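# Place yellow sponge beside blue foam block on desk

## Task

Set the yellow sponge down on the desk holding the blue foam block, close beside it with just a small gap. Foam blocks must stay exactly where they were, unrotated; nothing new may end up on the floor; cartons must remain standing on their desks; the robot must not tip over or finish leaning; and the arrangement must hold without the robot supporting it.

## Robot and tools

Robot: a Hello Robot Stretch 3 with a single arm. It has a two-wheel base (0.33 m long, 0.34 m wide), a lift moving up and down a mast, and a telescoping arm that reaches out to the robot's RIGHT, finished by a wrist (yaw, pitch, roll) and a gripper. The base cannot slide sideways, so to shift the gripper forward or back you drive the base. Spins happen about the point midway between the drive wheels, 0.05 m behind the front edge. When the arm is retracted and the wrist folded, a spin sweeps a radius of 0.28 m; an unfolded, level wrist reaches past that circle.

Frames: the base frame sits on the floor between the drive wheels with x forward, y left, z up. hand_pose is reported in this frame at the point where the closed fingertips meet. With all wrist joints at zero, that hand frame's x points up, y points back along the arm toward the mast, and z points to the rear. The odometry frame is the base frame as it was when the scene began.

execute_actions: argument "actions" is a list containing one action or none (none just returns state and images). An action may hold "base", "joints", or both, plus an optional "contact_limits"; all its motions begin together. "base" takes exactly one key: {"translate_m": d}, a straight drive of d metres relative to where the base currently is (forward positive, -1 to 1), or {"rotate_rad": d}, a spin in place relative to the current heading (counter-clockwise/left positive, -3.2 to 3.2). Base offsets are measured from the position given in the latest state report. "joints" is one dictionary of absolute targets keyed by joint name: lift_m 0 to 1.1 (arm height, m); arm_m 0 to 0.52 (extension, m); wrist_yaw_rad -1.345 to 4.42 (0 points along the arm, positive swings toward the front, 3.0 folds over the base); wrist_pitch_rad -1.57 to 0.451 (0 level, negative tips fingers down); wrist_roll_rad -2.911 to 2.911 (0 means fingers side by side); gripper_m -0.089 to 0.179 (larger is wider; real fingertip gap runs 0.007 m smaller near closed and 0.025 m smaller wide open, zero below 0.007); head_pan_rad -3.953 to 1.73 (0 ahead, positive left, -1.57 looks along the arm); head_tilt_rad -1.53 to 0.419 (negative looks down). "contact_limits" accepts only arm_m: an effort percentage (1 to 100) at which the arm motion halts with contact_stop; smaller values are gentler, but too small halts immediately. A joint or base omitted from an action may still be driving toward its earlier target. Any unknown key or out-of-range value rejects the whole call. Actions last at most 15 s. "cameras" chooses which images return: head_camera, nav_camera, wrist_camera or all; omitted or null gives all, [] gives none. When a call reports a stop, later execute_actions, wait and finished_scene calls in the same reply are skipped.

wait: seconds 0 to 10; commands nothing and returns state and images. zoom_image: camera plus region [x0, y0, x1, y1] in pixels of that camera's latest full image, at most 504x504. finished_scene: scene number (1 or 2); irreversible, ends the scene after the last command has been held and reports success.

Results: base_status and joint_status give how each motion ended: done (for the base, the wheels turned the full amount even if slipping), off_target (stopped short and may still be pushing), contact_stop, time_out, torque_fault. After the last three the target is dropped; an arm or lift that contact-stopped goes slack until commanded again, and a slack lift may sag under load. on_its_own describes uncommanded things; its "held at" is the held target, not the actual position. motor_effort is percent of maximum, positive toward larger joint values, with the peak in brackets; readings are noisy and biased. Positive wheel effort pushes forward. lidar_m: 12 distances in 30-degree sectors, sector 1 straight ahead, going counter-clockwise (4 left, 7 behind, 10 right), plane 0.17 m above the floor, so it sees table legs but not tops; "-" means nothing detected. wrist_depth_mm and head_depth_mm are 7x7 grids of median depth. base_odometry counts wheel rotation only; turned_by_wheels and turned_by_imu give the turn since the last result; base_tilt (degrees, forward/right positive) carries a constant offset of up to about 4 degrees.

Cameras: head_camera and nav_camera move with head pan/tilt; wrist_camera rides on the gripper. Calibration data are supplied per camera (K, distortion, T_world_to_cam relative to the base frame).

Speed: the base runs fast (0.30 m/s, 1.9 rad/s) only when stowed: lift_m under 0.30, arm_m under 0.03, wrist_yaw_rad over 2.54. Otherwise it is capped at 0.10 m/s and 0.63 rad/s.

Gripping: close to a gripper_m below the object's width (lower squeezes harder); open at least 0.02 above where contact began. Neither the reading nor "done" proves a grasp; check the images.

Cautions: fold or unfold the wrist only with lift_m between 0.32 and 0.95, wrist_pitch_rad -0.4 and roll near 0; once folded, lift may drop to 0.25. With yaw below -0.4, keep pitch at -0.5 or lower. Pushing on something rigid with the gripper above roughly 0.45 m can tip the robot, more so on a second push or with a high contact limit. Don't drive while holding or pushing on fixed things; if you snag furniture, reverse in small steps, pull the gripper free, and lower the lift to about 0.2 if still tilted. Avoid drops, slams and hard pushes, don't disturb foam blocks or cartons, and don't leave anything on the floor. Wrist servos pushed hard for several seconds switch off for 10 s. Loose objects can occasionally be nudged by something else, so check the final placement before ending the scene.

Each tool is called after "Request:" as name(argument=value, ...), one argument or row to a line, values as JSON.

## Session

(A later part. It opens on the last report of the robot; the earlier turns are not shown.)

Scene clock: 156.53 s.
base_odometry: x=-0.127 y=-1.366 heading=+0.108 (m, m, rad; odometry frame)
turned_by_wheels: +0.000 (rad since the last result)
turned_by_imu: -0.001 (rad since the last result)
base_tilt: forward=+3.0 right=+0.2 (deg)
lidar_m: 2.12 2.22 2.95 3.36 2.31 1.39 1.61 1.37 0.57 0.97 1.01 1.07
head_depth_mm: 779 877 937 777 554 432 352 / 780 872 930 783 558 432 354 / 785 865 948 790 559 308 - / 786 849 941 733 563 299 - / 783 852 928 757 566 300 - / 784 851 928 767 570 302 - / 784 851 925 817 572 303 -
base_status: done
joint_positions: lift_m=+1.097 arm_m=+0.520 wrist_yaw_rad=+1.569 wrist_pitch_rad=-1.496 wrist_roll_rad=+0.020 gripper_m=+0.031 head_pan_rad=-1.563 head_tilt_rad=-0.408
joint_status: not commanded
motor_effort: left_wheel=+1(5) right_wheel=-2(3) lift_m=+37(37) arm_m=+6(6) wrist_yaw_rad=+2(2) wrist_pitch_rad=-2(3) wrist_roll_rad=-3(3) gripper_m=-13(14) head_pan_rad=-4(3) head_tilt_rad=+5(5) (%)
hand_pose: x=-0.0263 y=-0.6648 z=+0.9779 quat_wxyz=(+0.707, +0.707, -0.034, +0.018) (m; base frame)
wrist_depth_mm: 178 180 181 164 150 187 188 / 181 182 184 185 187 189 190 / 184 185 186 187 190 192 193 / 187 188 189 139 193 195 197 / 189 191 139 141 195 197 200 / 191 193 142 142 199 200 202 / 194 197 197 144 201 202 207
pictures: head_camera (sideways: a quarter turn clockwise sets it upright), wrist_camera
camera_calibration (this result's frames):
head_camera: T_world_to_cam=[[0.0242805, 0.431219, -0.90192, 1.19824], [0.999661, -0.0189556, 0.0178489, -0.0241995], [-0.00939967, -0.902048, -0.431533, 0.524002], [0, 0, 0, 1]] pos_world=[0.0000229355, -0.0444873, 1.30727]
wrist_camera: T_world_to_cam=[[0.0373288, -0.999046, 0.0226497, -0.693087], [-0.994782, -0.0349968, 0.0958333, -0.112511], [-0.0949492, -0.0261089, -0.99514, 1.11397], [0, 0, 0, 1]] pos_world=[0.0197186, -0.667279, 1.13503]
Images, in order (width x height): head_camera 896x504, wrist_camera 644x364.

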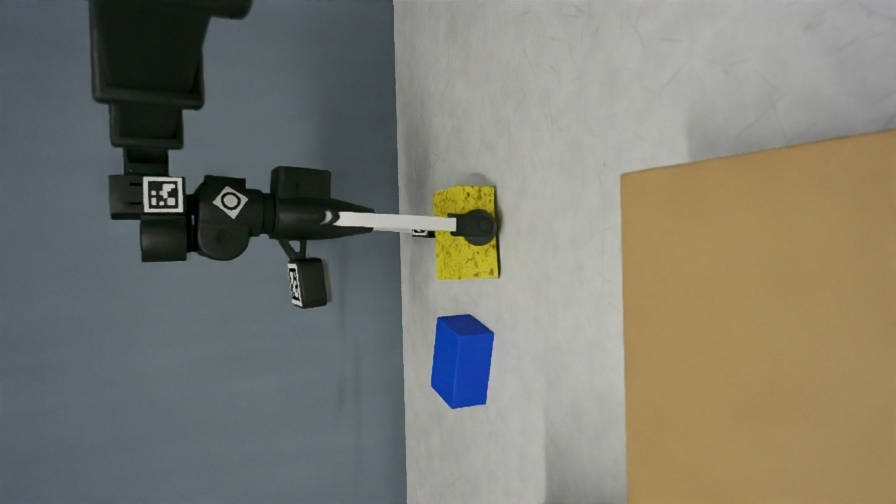

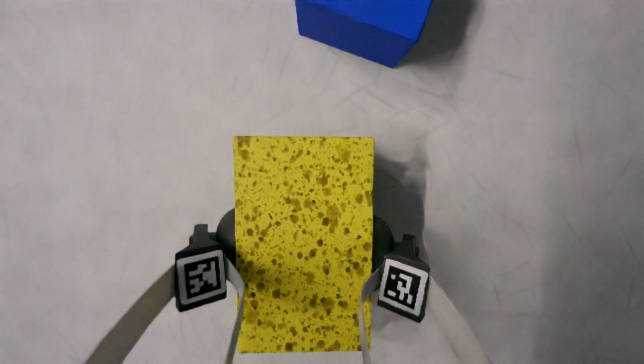

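Request:
execute_actions(
  actions=[
    {"base":{"translate_m":0.028},"joints":{"lift_m":1.088}},
  ],
  cameras=[],
)

Request:
execute_actions(
  actions=[
    {"joints":{"gripper_m":0.11,"head_tilt_rad":-0.8}},
  ],
  cameras=[],
)

Request:
execute_actions(
  actions=[
    {"base":{"translate_m":-0.3},"joints":{"lift_m":1.1,"head_pan_rad":-1.0}},
  ],
)

Scene clock: 160.40 s.
base_odometry: x=-0.099 y=-1.363 heading=+0.108 (m, m, rad; odometry frame)
turned_by_wheels: +0.000 (rad since the last result)
turned_by_imu: +0.000 (rad since the last result)
base_tilt: forward=+3.0 right=+0.3 (deg)
lidar_m: 2.09 2.18 2.94 3.37 2.32 1.42 1.64 1.37 0.58 0.97 1.01 1.04
head_depth_mm: 785 - 931 776 553 431 357 / 784 874 931 787 558 413 - / 787 867 942 790 562 298 - / 785 843 940 734 563 299 - / 787 851 928 714 567 300 - / 786 853 929 812 569 302 - / 784 850 932 817 551 303 -
base_status: done
joint_positions: lift_m=+1.089 arm_m=+0.520 wrist_yaw_rad=+1.569 wrist_pitch_rad=-1.499 wrist_roll_rad=+0.020 gripper_m=+0.031 head_pan_rad=-1.563 head_tilt_rad=-0.408
joint_status: all done
motor_effort: left_wheel=+1(6) right_wheel=-1(3) lift_m=+9(34) arm_m=+6(7) wrist_yaw_rad=+2(1) wrist_pitch_rad=+0(2) wrist_roll_rad=-3(3) gripper_m=-13(14) head_pan_rad=-4(4) head_tilt_rad=+5(4) (%)
hand_pose: x=-0.0270 y=-0.6648 z=+0.9702 quat_wxyz=(+0.707, +0.707, -0.033, +0.017) (m; base frame)
wrist_depth_mm: 171 172 174 132 133 178 180 / 174 175 176 157 135 181 182 / 175 177 177 179 182 183 185 / 178 179 180 138 185 187 188 / 181 182 139 140 189 190 192 / 183 185 141 142 190 193 195 / 187 188 189 144 194 196 198
pictures: none
No camera images: the call's "cameras" was empty. Leave "cameras" out to get every camera's image.

Scene clock: 161.70 s.
base_odometry: x=-0.099 y=-1.363 heading=+0.108 (m, m, rad; odometry frame)
turned_by_wheels: +0.000 (rad since the last result)
turned_by_imu: +0.000 (rad since the last result)
base_tilt: forward=+3.0 right=+0.3 (deg)
lidar_m: 2.10 2.19 2.94 3.36 2.31 1.42 1.64 1.37 0.58 0.97 1.01 1.05
head_depth_mm: 825 701 547 447 378 348 1089 / 820 705 546 426 - - 1097 / 835 679 550 298 - - 1106 / 828 634 554 299 - - 1105 / 834 658 554 300 - - 1106 / 819 663 556 301 - - 1106 / 815 723 557 302 - - 1110
base_status: not commanded
joint_positions: lift_m=+1.089 arm_m=+0.520 wrist_yaw_rad=+1.569 wrist_pitch_rad=-1.499 wrist_roll_rad=+0.020 gripper_m=+0.110 head_pan_rad=-1.563 head_tilt_rad=-0.790
joint_status: all done
motor_effort: left_wheel=+2(1) right_wheel=-1(1) lift_m=+9(9) arm_m=+7(6) wrist_yaw_rad=+1(2) wrist_pitch_rad=-1(1) wrist_roll_rad=-3(3) gripper_m=+0(82) head_pan_rad=-4(4) head_tilt_rad=-6(32) (%)
hand_pose: x=-0.0270 y=-0.6648 z=+0.9702 quat_wxyz=(+0.707, +0.707, -0.033, +0.017) (m; base frame)
wrist_depth_mm: 171 172 173 132 133 178 180 / 173 175 176 158 136 180 182 / 175 176 178 179 182 184 186 / 179 180 180 138 186 186 188 / 180 181 139 140 186 190 192 / 184 184 165 142 190 192 194 / 186 188 190 145 193 195 198
pictures: none
No camera images: the call's "cameras" was empty. Leave "cameras" out to get every camera's image.

Scene clock: 165.93 s.
base_odometry: x=-0.397 y=-1.395 heading=+0.108 (m, m, rad; odometry frame)
turned_by_wheels: +0.000 (rad since the last result)
turned_by_imu: +0.001 (rad since the last result)
base_tilt: forward=+3.0 right=+0.2 (deg)
lidar_m: 2.39 2.50 3.14 3.80 1.21 1.18 1.34 1.37 1.00 0.50 1.01 1.31
head_depth_mm: 811 700 548 447 378 328 1078 / 843 666 548 449 380 335 1083 / 884 658 549 450 381 350 1104 / 927 706 554 452 381 1227 1103 / 956 715 418 431 390 1249 1105 / 1012 719 362 378 410 1257 1108 / 1011 554 360 321 378 1256 1116
base_status: done
joint_positions: lift_m=+1.096 arm_m=+0.520 wrist_yaw_rad=+1.569 wrist_pitch_rad=-1.499 wrist_roll_rad=+0.020 gripper_m=+0.110 head_pan_rad=-1.007 head_tilt_rad=-0.790
joint_status: all done
joint sent to its limit — the command would take lift_m past its upper limit, so that joint was sent only as far as its limit.
motor_effort: left_wheel=+2(2) right_wheel=+0(7) lift_m=+39(44) arm_m=+6(7) wrist_yaw_rad=+3(2) wrist_pitch_rad=-1(1) wrist_roll_rad=-3(3) gripper_m=+0(0) head_pan_rad=+4(43) head_tilt_rad=-5(5) (%)
hand_pose: x=-0.0270 y=-0.6648 z=+0.9778 quat_wxyz=(+0.707, +0.707, -0.033, +0.017) (m; base frame)
wrist_depth_mm: 177 179 181 182 184 186 187 / 181 181 184 185 186 189 190 / 183 185 186 188 189 192 193 / 187 187 189 190 194 194 197 / 188 191 192 193 195 199 199 / 191 192 195 196 198 200 202 / 194 197 198 200 201 203 205
pictures: head_camera (sideways: a quarter turn clockwise sets it upright), nav_camera (sideways: a quarter turn counterclockwise sets it upright), wrist_camera
camera_calibration (this result's frames):
head_camera: T_world_to_cam=[[-0.369905, 0.636727, -0.676571, 0.906866], [0.861552, 0.507625, 0.00669035, -0.00882374], [0.347704, -0.580427, -0.736347, 0.918363], [0, 0, 0, 1]] pos_world=[0.0237373, -0.0399049, 1.28985]
nav_camera: T_world_to_cam=[[0.384567, -0.620715, 0.683244, -0.845086], [-0.852569, -0.52259, 0.00510803, 0.0516608], [0.353886, -0.584477, -0.730173, 0.906056], [0, 0, 0, 1]] pos_world=[0.0483959, 0.0320086, 1.23871]
wrist_camera: T_world_to_cam=[[0.0373919, -0.999047, 0.0225349, -0.692943], [-0.994499, -0.0349949, 0.0987242, -0.116062], [-0.0978414, -0.0261024, -0.99486, 1.11344], [0, 0, 0, 1]] pos_world=[0.0194272, -0.66728, 1.13479]
Images, in order (width x height): head_camera 896x504, nav_camera 672x504, wrist_camera 644x364.

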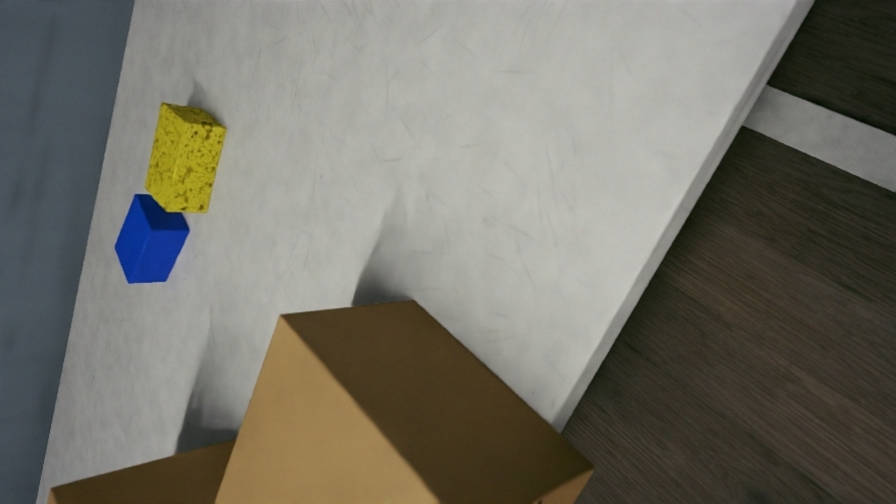

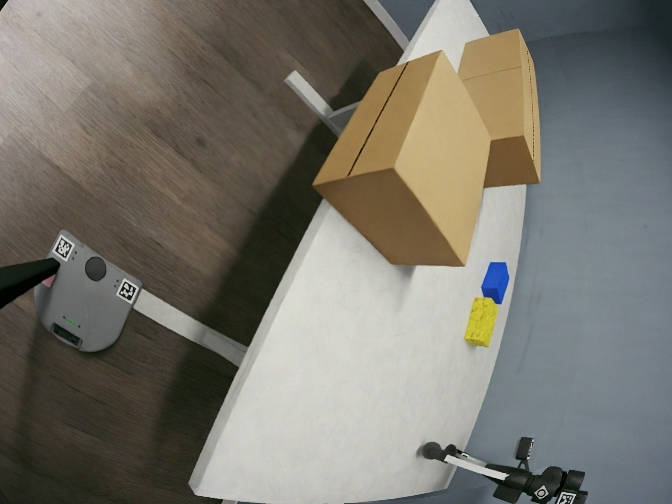

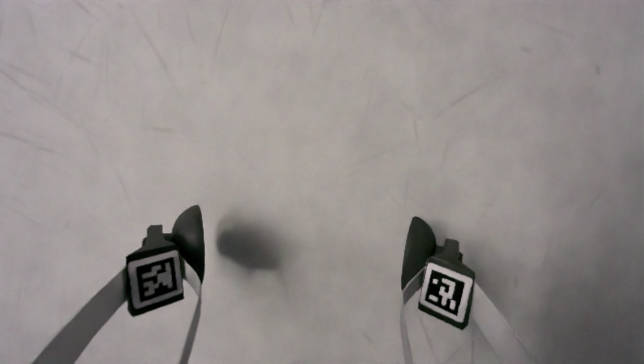

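Request:
execute_actions(
  actions=[
    {"joints":{"arm_m":0,"gripper_m":0}},
  ],
  cameras=[],
)

Request:
execute_actions(
  actions=[
    {"base":{"rotate_rad":0.6}},
  ],
  cameras=[],
)

Request:
execute_actions(
  actions=[
    {"base":{"translate_m":0.5}},
  ],
  cameras=[],
)

Request:
execute_actions(
  actions=[
    {"base":{"rotate_rad":-0.6},"joints":{"lift_m":0.75,"head_pan_rad":-1.57}},
  ],
  cameras=[],
)

Request:
execute_actions(
  actions=[
    {"joints":{"wrist_yaw_rad":0,"wrist_pitch_rad":0.2}},
  ],
)

Scene clock: 173.47 s.
base_odometry: x=-0.397 y=-1.395 heading=+0.108 (m, m, rad; odometry frame)
turned_by_wheels: +0.000 (rad since the last result)
turned_by_imu: +0.000 (rad since the last result)
base_tilt: forward=+2.9 right=+0.2 (deg)
lidar_m: 2.39 2.50 3.15 3.80 1.21 1.19 1.34 1.36 1.00 0.50 1.01 1.32
head_depth_mm: 808 703 547 - - 328 1063 / 851 668 549 472 - 335 1085 / 890 656 549 450 379 350 1099 / 921 703 553 451 381 1221 1102 / 962 715 409 430 391 1251 1106 / 1009 717 362 378 410 1255 1106 / 1018 556 361 322 377 1261 1110
base_status: not commanded
joint_positions: lift_m=+1.096 arm_m=+0.003 wrist_yaw_rad=+1.570 wrist_pitch_rad=-1.499 wrist_roll_rad=+0.019 gripper_m=+0.000 head_pan_rad=-1.007 head_tilt_rad=-0.790
joint_status: all done
joint sent to its limit — the command would take arm_m past its lower limit, so that joint was sent only as far as its limit.
motor_effort: left_wheel=+2(2) right_wheel=-1(1) lift_m=+39(39) arm_m=-5(4) wrist_yaw_rad=+0(2) wrist_pitch_rad=-1(0) wrist_roll_rad=-3(3) gripper_m=-2(81) head_pan_rad=+4(5) head_tilt_rad=-5(5) (%)
hand_pose: x=-0.0270 y=-0.1484 z=+0.9778 quat_wxyz=(+0.707, +0.707, -0.032, +0.018) (m; base frame)
wrist_depth_mm: - - - - 185 187 188 / - - - - 188 190 192 / - - - - 192 192 194 / - - - - 193 196 197 / - - - 196 196 200 201 / - - - - 200 203 205 / - - - - 203 205 208
pictures: none
No camera images: the call's "cameras" was empty. Leave "cameras" out to get every camera's image.

Scene clock: 178.10 s.
base_odometry: x=-0.397 y=-1.395 heading=+0.707 (m, m, rad; odometry frame)
turned_by_wheels: +0.599 (rad since the last result)
turned_by_imu: +0.451 (rad since the last result)
base_tilt: forward=+2.9 right=+0.1 (deg)
lidar_m: 2.47 3.13 3.78 1.48 1.40 1.32 1.36 1.04 0.52 1.00 1.31 2.41
head_depth_mm: 974 697 512 - - 339 1043 / 982 702 388 441 - 1222 1097 / 535 455 365 417 1358 1241 1101 / 524 458 356 378 1443 1245 1106 / 586 460 369 449 1436 1255 1099 / 724 462 469 1670 1455 1261 1108 / 954 782 2100 1713 1435 1254 1109
base_status: done
joint_positions: lift_m=+1.097 arm_m=+0.003 wrist_yaw_rad=+1.570 wrist_pitch_rad=-1.499 wrist_roll_rad=+0.019 gripper_m=+0.000 head_pan_rad=-1.006 head_tilt_rad=-0.792
joint_status: not commanded
motor_effort: left_wheel=-15(45) right_wheel=+13(39) lift_m=+36(39) arm_m=-1(4) wrist_yaw_rad=+1(1) wrist_pitch_rad=+0(3) wrist_roll_rad=-3(3) gripper_m=-2(2) head_pan_rad=+4(5) head_tilt_rad=-4(5) (%)
hand_pose: x=-0.0271 y=-0.1482 z=+0.9779 quat_wxyz=(+0.707, +0.707, -0.032, +0.018) (m; base frame)
wrist_depth_mm: - - - - - 187 189 / - - - - - 189 191 / - - - - - 192 196 / - - - - 195 195 198 / - - - - 197 199 201 / - - - - 200 202 204 / - - - 202 204 205 208
pictures: none
No camera images: the call's "cameras" was empty. Leave "cameras" out to get every camera's image.

Scene clock: 184.03 s.
base_odometry: x=-0.017 y=-1.071 heading=+0.707 (m, m, rad; odometry frame)
turned_by_wheels: +0.000 (rad since the last result)
turned_by_imu: +0.001 (rad since the last result)
base_tilt: forward=+2.9 right=+0.2 (deg)
lidar_m: 2.02 2.62 3.16 2.25 1.41 1.77 1.81 0.85 1.20 1.23 1.08 1.98
head_depth_mm: 583 632 563 - - 1236 1059 / 927 681 1232 1715 - 1244 1092 / 991 705 1991 1571 1427 1244 1101 / 1757 806 2090 1693 1438 1251 1095 / 1840 2138 2094 1692 1443 1253 1111 / 1792 2048 2085 1716 1446 1255 1100 / 1694 1929 2028 1716 1445 1253 1107
base_status: done
joint_positions: lift_m=+1.097 arm_m=+0.003 wrist_yaw_rad=+1.570 wrist_pitch_rad=-1.499 wrist_roll_rad=+0.019 gripper_m=+0.000 head_pan_rad=-1.006 head_tilt_rad=-0.792
joint_status: not commanded
motor_effort: left_wheel=+0(9) right_wheel=+0(18) lift_m=+36(36) arm_m=-2(1) wrist_yaw_rad=+0(0) wrist_pitch_rad=-1(1) wrist_roll_rad=-2(2) gripper_m=-2(2) head_pan_rad=+4(3) head_tilt_rad=-4(4) (%)
hand_pose: x=-0.0271 y=-0.1482 z=+0.9779 quat_wxyz=(+0.707, +0.707, -0.032, +0.018) (m; base frame)
wrist_depth_mm: - - - - - - - / - - - - - - - / - - - - - - - / - - - - - - - / - - - - - - - / - - - - - - - / - - - - - - 993
pictures: none
No camera images: the call's "cameras" was empty. Leave "cameras" out to get every camera's image.

Scene clock: 188.03 s.
base_odometry: x=-0.017 y=-1.071 heading=+0.107 (m, m, rad; odometry frame)
turned_by_wheels: -0.600 (rad since the last result)
turned_by_imu: -0.597 (rad since the last result)
base_tilt: forward=+3.0 right=+0.2 (deg)
lidar_m: 1.98 2.00 2.12 3.24 2.25 1.42 1.77 1.79 0.85 1.20 1.22 1.08
head_depth_mm: 969 700 514 1631 1429 1290 - / 979 454 409 1250 1392 - 1055 / 984 455 401 1599 1436 - - / 975 457 393 1621 1444 1248 1065 / 967 460 393 1570 1442 1251 1088 / 945 461 385 1589 1438 1253 1103 / 494 494 538 1584 1449 1255 1104
base_status: done
joint_positions: lift_m=+0.751 arm_m=+0.003 wrist_yaw_rad=+1.570 wrist_pitch_rad=-1.499 wrist_roll_rad=+0.019 gripper_m=+0.000 head_pan_rad=-1.563 head_tilt_rad=-0.792
joint_status: all done
motor_effort: left_wheel=+2(7) right_wheel=-2(4) lift_m=+9(31) arm_m=-2(1) wrist_yaw_rad=+0(1) wrist_pitch_rad=-1(1) wrist_roll_rad=-3(3) gripper_m=-2(3) head_pan_rad=-4(42) head_tilt_rad=-4(5) (%)
hand_pose: x=-0.0270 y=-0.1482 z=+0.6322 quat_wxyz=(+0.707, +0.707, -0.032, +0.018) (m; base frame)
wrist_depth_mm: 758 753 784 771 785 779 800 / 775 768 773 784 799 798 823 / 780 787 782 794 803 816 824 / 796 787 - 819 819 825 837 / - 806 - 821 836 849 838 / 811 818 - - 828 821 830 / 819 848 827 856 860 860 772
pictures: none
No camera images: the call's "cameras" was empty. Leave "cameras" out to get every camera's image.

Scene clock: 189.97 s.
base_odometry: x=-0.017 y=-1.071 heading=+0.107 (m, m, rad; odometry frame)
turned_by_wheels: +0.000 (rad since the last result)
turned_by_imu: +0.000 (rad since the last result)
base_tilt: forward=+3.0 right=+0.2 (deg)
lidar_m: 1.98 1.99 2.13 3.23 2.25 1.41 1.77 1.79 0.85 1.20 1.22 1.08
head_depth_mm: 975 699 514 1633 1426 1291 - / 980 454 409 1249 1392 - - / 983 455 399 1592 1464 - 1063 / 975 456 393 1599 1477 1239 1085 / 960 459 392 1580 1438 1249 1106 / 950 462 385 1575 1445 1254 1102 / 493 495 539 1583 1448 1260 1108
base_status: not commanded
joint_positions: lift_m=+0.751 arm_m=+0.003 wrist_yaw_rad=+0.012 wrist_pitch_rad=+0.150 wrist_roll_rad=+0.019 gripper_m=+0.000 head_pan_rad=-1.563 head_tilt_rad=-0.792
joint_status: wrist_pitch_rad off_target (ended at +0.150, target +0.200); the others done
motor_effort: left_wheel=+3(3) right_wheel=-4(4) lift_m=+10(10) arm_m=-2(1) wrist_yaw_rad=-10(9) wrist_pitch_rad=+21(21) wrist_roll_rad=-2(3) gripper_m=-3(4) head_pan_rad=-4(4) head_tilt_rad=-4(4) (%)
hand_pose: x=-0.0184 y=-0.4050 z=+0.9038 quat_wxyz=(+0.698, -0.048, -0.712, +0.057) (m; base frame)
wrist_depth_mm: 114 118 123 129 136 143 - / 115 118 124 129 136 143 - / 115 119 124 130 136 144 - / 149 154 161 168 176 184 202 / 860 899 964 - - - - / 869 919 947 - - - - / 889 916 964 - - - -
pictures: head_camera (sideways: a quarter turn clockwise sets it upright), nav_camera (sideways: a quarter turn counterclockwise sets it upright), wrist_camera
camera_calibration (this result's frames):
head_camera: T_world_to_cam=[[0.0217572, 0.737729, -0.674746, 0.902099], [0.999703, -0.0234351, 0.00661289, -0.0095656], [-0.0109342, -0.67469, -0.73802, 0.922727], [0, 0, 0, 1]] pos_world=[0.0000248969, -0.0431739, 1.28974]
nav_camera: T_world_to_cam=[[-0.000853082, -0.73188, 0.681433, -0.840375], [-0.999969, 0.00595335, 0.00514223, 0.0525155], [-0.0078203, -0.681407, -0.731863, 0.91046], [0, 0, 0, 1]] pos_world=[0.058917, 0.00502767, 1.23872]
wrist_camera: T_world_to_cam=[[-0.999133, 0.0131519, 0.039491, -0.056475], [-0.0392122, 0.0208212, -0.999014, 0.941227], [-0.0139612, -0.999697, -0.0202874, -0.226106], [0, 0, 0, 1]] pos_world=[-0.0226752, -0.244892, 0.937942]
Images, in order (width x height): head_camera 896x504, nav_camera 672x504, wrist_camera 644x364.

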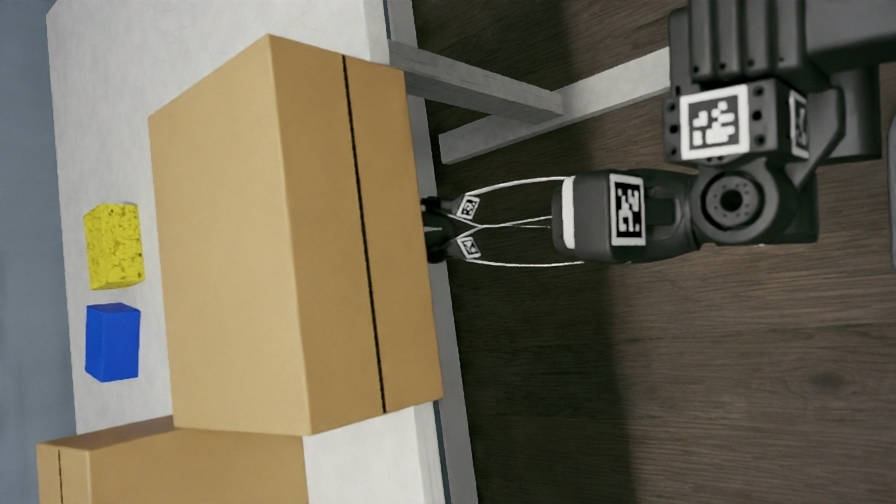

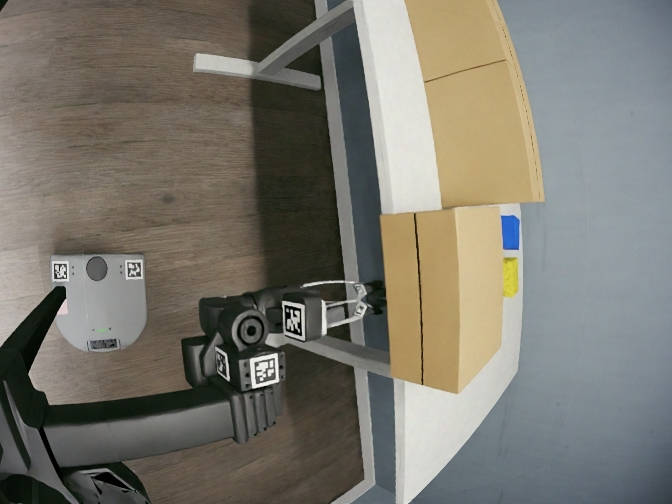

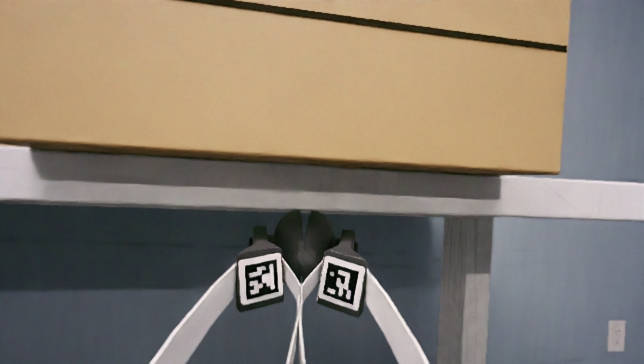

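Request:
execute_actions(
  actions=[
    {"base":{"translate_m":-0.08},"joints":{"lift_m":0.66,"wrist_pitch_rad":0.42}},
  ],
  cameras=[],
)

Request:
execute_actions(
  actions=[
    {"joints":{"lift_m":0.78}},
  ],
  cameras=["nav_camera","wrist_camera"],
)

Request:
execute_actions(
  actions=[
    {"joints":{"lift_m":0.86,"arm_m":0.06}},
  ],
  cameras=["nav_camera","wrist_camera"],
)

Scene clock: 193.77 s.
base_odometry: x=-0.097 y=-1.079 heading=+0.107 (m, m, rad; odometry frame)
turned_by_wheels: +0.000 (rad since the last result)
turned_by_imu: +0.000 (rad since the last result)
base_tilt: forward=+3.1 right=+0.3 (deg)
lidar_m: 2.06 2.07 2.56 3.13 2.19 1.34 1.69 1.70 0.82 0.87 1.22 1.15
head_depth_mm: 1043 699 543 1670 1421 1255 - / 983 702 547 1218 1393 1260 - / 982 704 422 1643 1447 1253 1063 / 985 457 404 1606 1445 1220 1085 / 972 460 395 1615 1444 1245 1107 / 959 461 395 1569 1442 1260 1107 / 954 464 388 1588 1444 1258 1110
base_status: done
joint_positions: lift_m=+0.661 arm_m=+0.003 wrist_yaw_rad=+0.002 wrist_pitch_rad=+0.398 wrist_roll_rad=+0.010 gripper_m=+0.000 head_pan_rad=-1.563 head_tilt_rad=-0.792
joint_status: all done
motor_effort: left_wheel=+2(4) right_wheel=-2(13) lift_m=+9(18) arm_m=-2(2) wrist_yaw_rad=-1(28) wrist_pitch_rad=+10(78) wrist_roll_rad=+2(2) gripper_m=-2(6) head_pan_rad=-4(4) head_tilt_rad=-4(4) (%)
hand_pose: x=-0.0210 y=-0.3936 z=+0.8765 quat_wxyz=(+0.690, -0.138, -0.697, +0.141) (m; base frame)
wrist_depth_mm: 155 162 171 184 - - - / 152 157 165 175 - - - / 178 186 193 190 - - - / 264 246 230 216 220 232 247 / 453 473 488 467 533 503 - / 836 904 897 - 599 - - / 827 867 901 956 764 - -
pictures: none
No camera images: the call's "cameras" was empty. Leave "cameras" out to get every camera's image.

Scene clock: 195.70 s.
base_odometry: x=-0.097 y=-1.079 heading=+0.107 (m, m, rad; odometry frame)
turned_by_wheels: +0.000 (rad since the last result)
turned_by_imu: +0.000 (rad since the last result)
base_tilt: forward=+3.0 right=+0.2 (deg)
lidar_m: 2.06 2.08 2.56 3.13 2.20 1.34 1.69 1.71 0.82 0.86 1.23 1.15
head_depth_mm: 1039 698 545 1682 1434 - - / 980 704 546 1214 1384 - - / 985 406 510 1654 1390 - 1085 / 984 394 420 1657 1437 1242 1103 / 973 387 417 1617 1446 1252 1104 / 957 383 410 1603 1443 1256 1105 / 954 381 405 1586 1461 1255 1105
base_status: not commanded
joint_positions: lift_m=+0.779 arm_m=+0.003 wrist_yaw_rad=+0.002 wrist_pitch_rad=+0.396 wrist_roll_rad=+0.010 gripper_m=+0.000 head_pan_rad=-1.563 head_tilt_rad=-0.792
joint_status: all done
motor_effort: left_wheel=+2(1) right_wheel=-1(1) lift_m=+40(43) arm_m=-1(2) wrist_yaw_rad=-1(1) wrist_pitch_rad=+10(11) wrist_roll_rad=+2(2) gripper_m=-2(3) head_pan_rad=-4(3) head_tilt_rad=-4(4) (%)
hand_pose: x=-0.0210 y=-0.3937 z=+0.9945 quat_wxyz=(+0.690, -0.137, -0.697, +0.140) (m; base frame)
wrist_depth_mm: 989 - - - - - - / 190 202 218 - - - - / 170 178 190 205 - - - / 155 161 169 180 - - - / 187 191 193 185 - - - / 247 249 255 - 592 - - / 158 164 172 183 194 202 216
pictures: nav_camera (sideways: a quarter turn counterclockwise sets it upright), wrist_camera
camera_calibration (this result's frames):
nav_camera: T_world_to_cam=[[-0.000882747, -0.73188, 0.681433, -0.840375], [-0.999969, 0.00599388, 0.00514223, 0.0525155], [-0.00784792, -0.681407, -0.731863, 0.91046], [0, 0, 0, 1]] pos_world=[0.0589172, 0.00502552, 1.23872]
wrist_camera: T_world_to_cam=[[-0.998566, 0.0352535, 0.0402877, -0.0548378], [-0.0471577, -0.223054, -0.973665, 0.910132], [-0.0253388, -0.974168, 0.224397, -0.446588], [0, 0, 0, 1]] pos_world=[-0.0231554, -0.23011, 0.988586]
Images, in order (width x height): nav_camera 672x504, wrist_camera 644x364.

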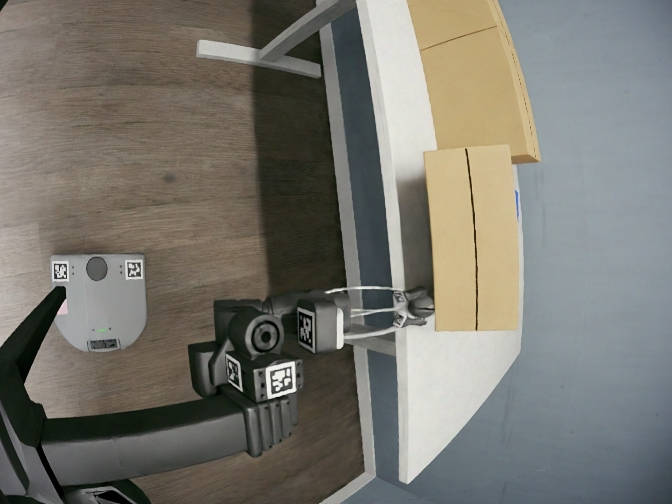

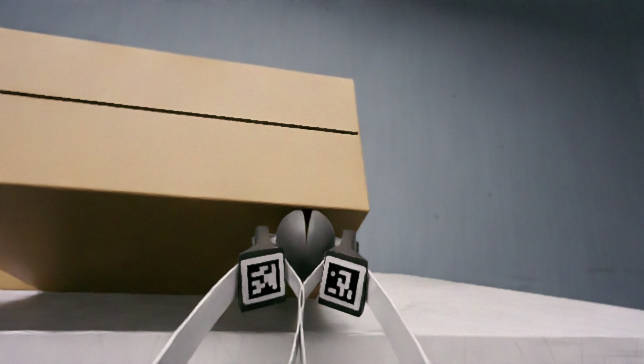

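Scene clock: 197.27 s.
base_odometry: x=-0.097 y=-1.079 heading=+0.107 (m, m, rad; odometry frame)
turned_by_wheels: +0.000 (rad since the last result)
turned_by_imu: +0.000 (rad since the last result)
base_tilt: forward=+2.9 right=+0.2 (deg)
lidar_m: 2.06 2.08 2.55 3.12 2.20 1.34 1.69 1.71 0.82 0.86 1.23 1.14
head_depth_mm: 1033 700 546 1706 - 1221 1099 / 975 702 547 1092 - 1211 1098 / 934 677 551 - - 1249 1099 / 423 418 551 1632 1431 1245 1105 / 419 419 535 1616 1445 1254 1105 / 415 411 536 1605 1442 1249 1106 / 411 405 529 1595 1451 1261 1107
base_status: not commanded
joint_positions: lift_m=+0.859 arm_m=+0.060 wrist_yaw_rad=+0.001 wrist_pitch_rad=+0.398 wrist_roll_rad=+0.010 gripper_m=+0.000 head_pan_rad=-1.563 head_tilt_rad=-0.792
joint_status: all done
motor_effort: left_wheel=+2(2) right_wheel=-1(1) lift_m=+39(39) arm_m=+6(8) wrist_yaw_rad=+0(0) wrist_pitch_rad=+9(10) wrist_roll_rad=+2(2) gripper_m=-2(2) head_pan_rad=-4(3) head_tilt_rad=-4(4) (%)
hand_pose: x=-0.0211 y=-0.4502 z=+1.0751 quat_wxyz=(+0.690, -0.138, -0.696, +0.141) (m; base frame)
wrist_depth_mm: 941 - - - - - - / 887 970 - - - - - / 256 921 996 - - - - / 171 182 204 242 - - - / 165 169 178 187 - - - / 176 182 187 - 976 - - / 189 195 210 224 532 996 -
pictures: nav_camera (sideways: a quarter turn counterclockwise sets it upright), wrist_camera
camera_calibration (this result's frames):
nav_camera: T_world_to_cam=[[-0.000910315, -0.73188, 0.681433, -0.840375], [-0.999969, 0.00603155, 0.00514223, 0.0525155], [-0.00787359, -0.681407, -0.731863, 0.910461], [0, 0, 0, 1]] pos_world=[0.0589174, 0.00502355, 1.23872]
wrist_camera: T_world_to_cam=[[-0.998539, 0.0361021, 0.0402073, -0.0558126], [-0.0473257, -0.22513, -0.973179, 0.974509], [-0.0260819, -0.97366, 0.226509, -0.52168], [0, 0, 0, 1]] pos_world=[-0.0232181, -0.286533, 1.06878]
Images, in order (width x height): nav_camera 672x504, wrist_camera 644x364.

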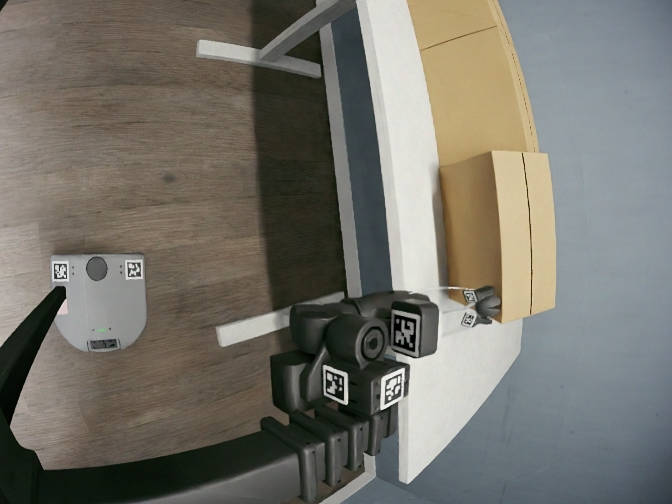

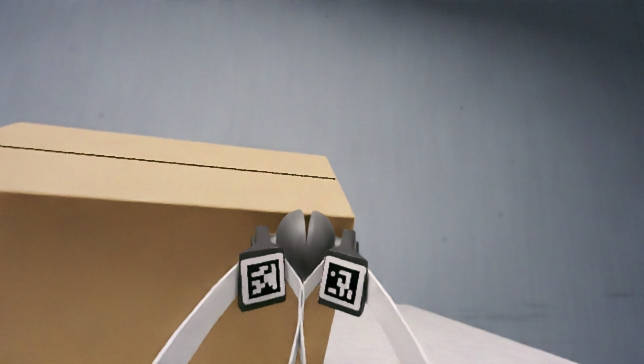

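Request:
execute_actions(
  actions=[
    {"joints":{"arm_m":0.11}},
  ],
  cameras=[],
)

Request:
execute_actions(
  actions=[
    {"joints":{"arm_m":0.0}},
  ],
  cameras=["nav_camera"],
)

Scene clock: 199.87 s.
base_odometry: x=-0.097 y=-1.079 heading=+0.107 (m, m, rad; odometry frame)
turned_by_wheels: +0.000 (rad since the last result)
turned_by_imu: +0.000 (rad since the last result)
base_tilt: forward=+2.9 right=+0.3 (deg)
lidar_m: 2.05 2.08 2.56 3.14 2.19 1.34 1.69 1.71 0.82 0.86 1.23 1.15
head_depth_mm: 1038 698 561 - - 1240 1097 / 984 699 563 - 1336 1228 1096 / 989 706 575 - 1387 1243 1097 / 483 530 577 1631 1412 1250 1102 / 476 517 553 1611 1447 1244 1103 / 470 507 553 1608 1440 1260 1105 / 473 499 543 1586 1438 1260 1108
base_status: not commanded
joint_positions: lift_m=+0.859 arm_m=+0.110 wrist_yaw_rad=+0.001 wrist_pitch_rad=+0.398 wrist_roll_rad=+0.010 gripper_m=+0.000 head_pan_rad=-1.563 head_tilt_rad=-0.792
joint_status: all done
motor_effort: left_wheel=+2(2) right_wheel=-1(1) lift_m=+39(40) arm_m=+6(8) wrist_yaw_rad=+0(0) wrist_pitch_rad=+9(9) wrist_roll_rad=+2(2) gripper_m=-2(2) head_pan_rad=-4(4) head_tilt_rad=-4(4) (%)
hand_pose: x=-0.0211 y=-0.5001 z=+1.0751 quat_wxyz=(+0.690, -0.139, -0.696, +0.141) (m; base frame)
wrist_depth_mm: 861 972 - - - - - / 870 913 936 - - - - / 831 867 922 993 - - - / 206 215 227 950 - - - / 198 206 218 935 973 - - / 192 201 209 - 952 967 - / 186 194 206 414 524 970 -
pictures: none
No camera images: the call's "cameras" was empty. Leave "cameras" out to get every camera's image.

Scene clock: 201.90 s.
base_odometry: x=-0.097 y=-1.079 heading=+0.107 (m, m, rad; odometry frame)
turned_by_wheels: +0.000 (rad since the last result)
turned_by_imu: +0.000 (rad since the last result)
base_tilt: forward=+3.0 right=+0.2 (deg)
lidar_m: 2.05 2.07 2.56 3.13 2.20 1.34 1.69 1.71 0.82 0.87 1.23 1.15
head_depth_mm: 1030 698 545 1685 1514 - 1063 / 980 701 547 1213 1503 - 1061 / 990 709 533 1661 - - 1093 / 485 525 533 1634 1408 1251 1108 / 474 515 552 1616 1436 1246 1108 / 470 507 553 1611 1449 1253 1117 / 474 497 544 1610 1448 1261 1108
base_status: not commanded
joint_positions: lift_m=+0.859 arm_m=+0.003 wrist_yaw_rad=+0.001 wrist_pitch_rad=+0.398 wrist_roll_rad=+0.010 gripper_m=+0.000 head_pan_rad=-1.563 head_tilt_rad=-0.792
joint_status: all done
joint sent to its limit — the command would take arm_m past its lower limit, so that joint was sent only as far as its limit.
motor_effort: left_wheel=+1(2) right_wheel=-1(2) lift_m=+39(40) arm_m=-4(3) wrist_yaw_rad=+1(0) wrist_pitch_rad=+9(9) wrist_roll_rad=+2(2) gripper_m=-2(3) head_pan_rad=-4(4) head_tilt_rad=-4(4) (%)
hand_pose: x=-0.0212 y=-0.3937 z=+1.0751 quat_wxyz=(+0.690, -0.139, -0.696, +0.141) (m; base frame)
wrist_depth_mm: 980 - - - - - - / 957 - - - - - - / 920 975 - - - - - / 870 933 - - - - - / 293 303 321 - - - - / 282 293 304 - - - - / 271 283 301 417 532 639 -
pictures: nav_camera (sideways: a quarter turn counterclockwise sets it upright)
camera_calibration (this result's frames):
nav_camera: T_world_to_cam=[[-0.000913545, -0.73188, 0.681433, -0.840375], [-0.999969, 0.00603596, 0.00514223, 0.0525155], [-0.0078766, -0.681407, -0.731863, 0.910461], [0, 0, 0, 1]] pos_world=[0.0589174, 0.0050233, 1.23872]
Images, in order (width x height): nav_camera 672x504.

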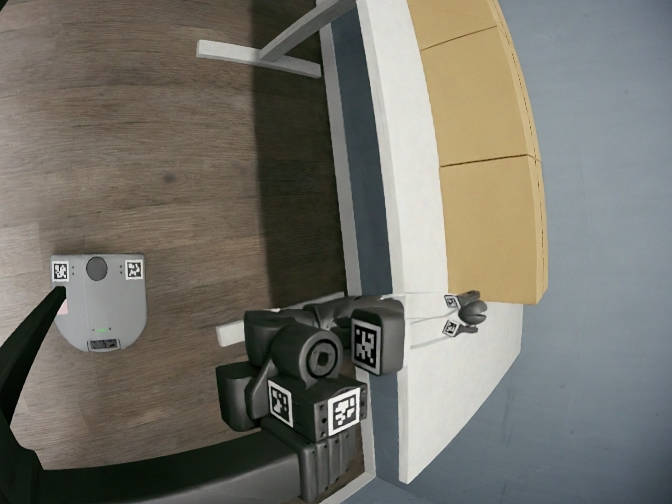

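Request:
finished_scene(
  scene=1,
)

The scene is finished: the task was done.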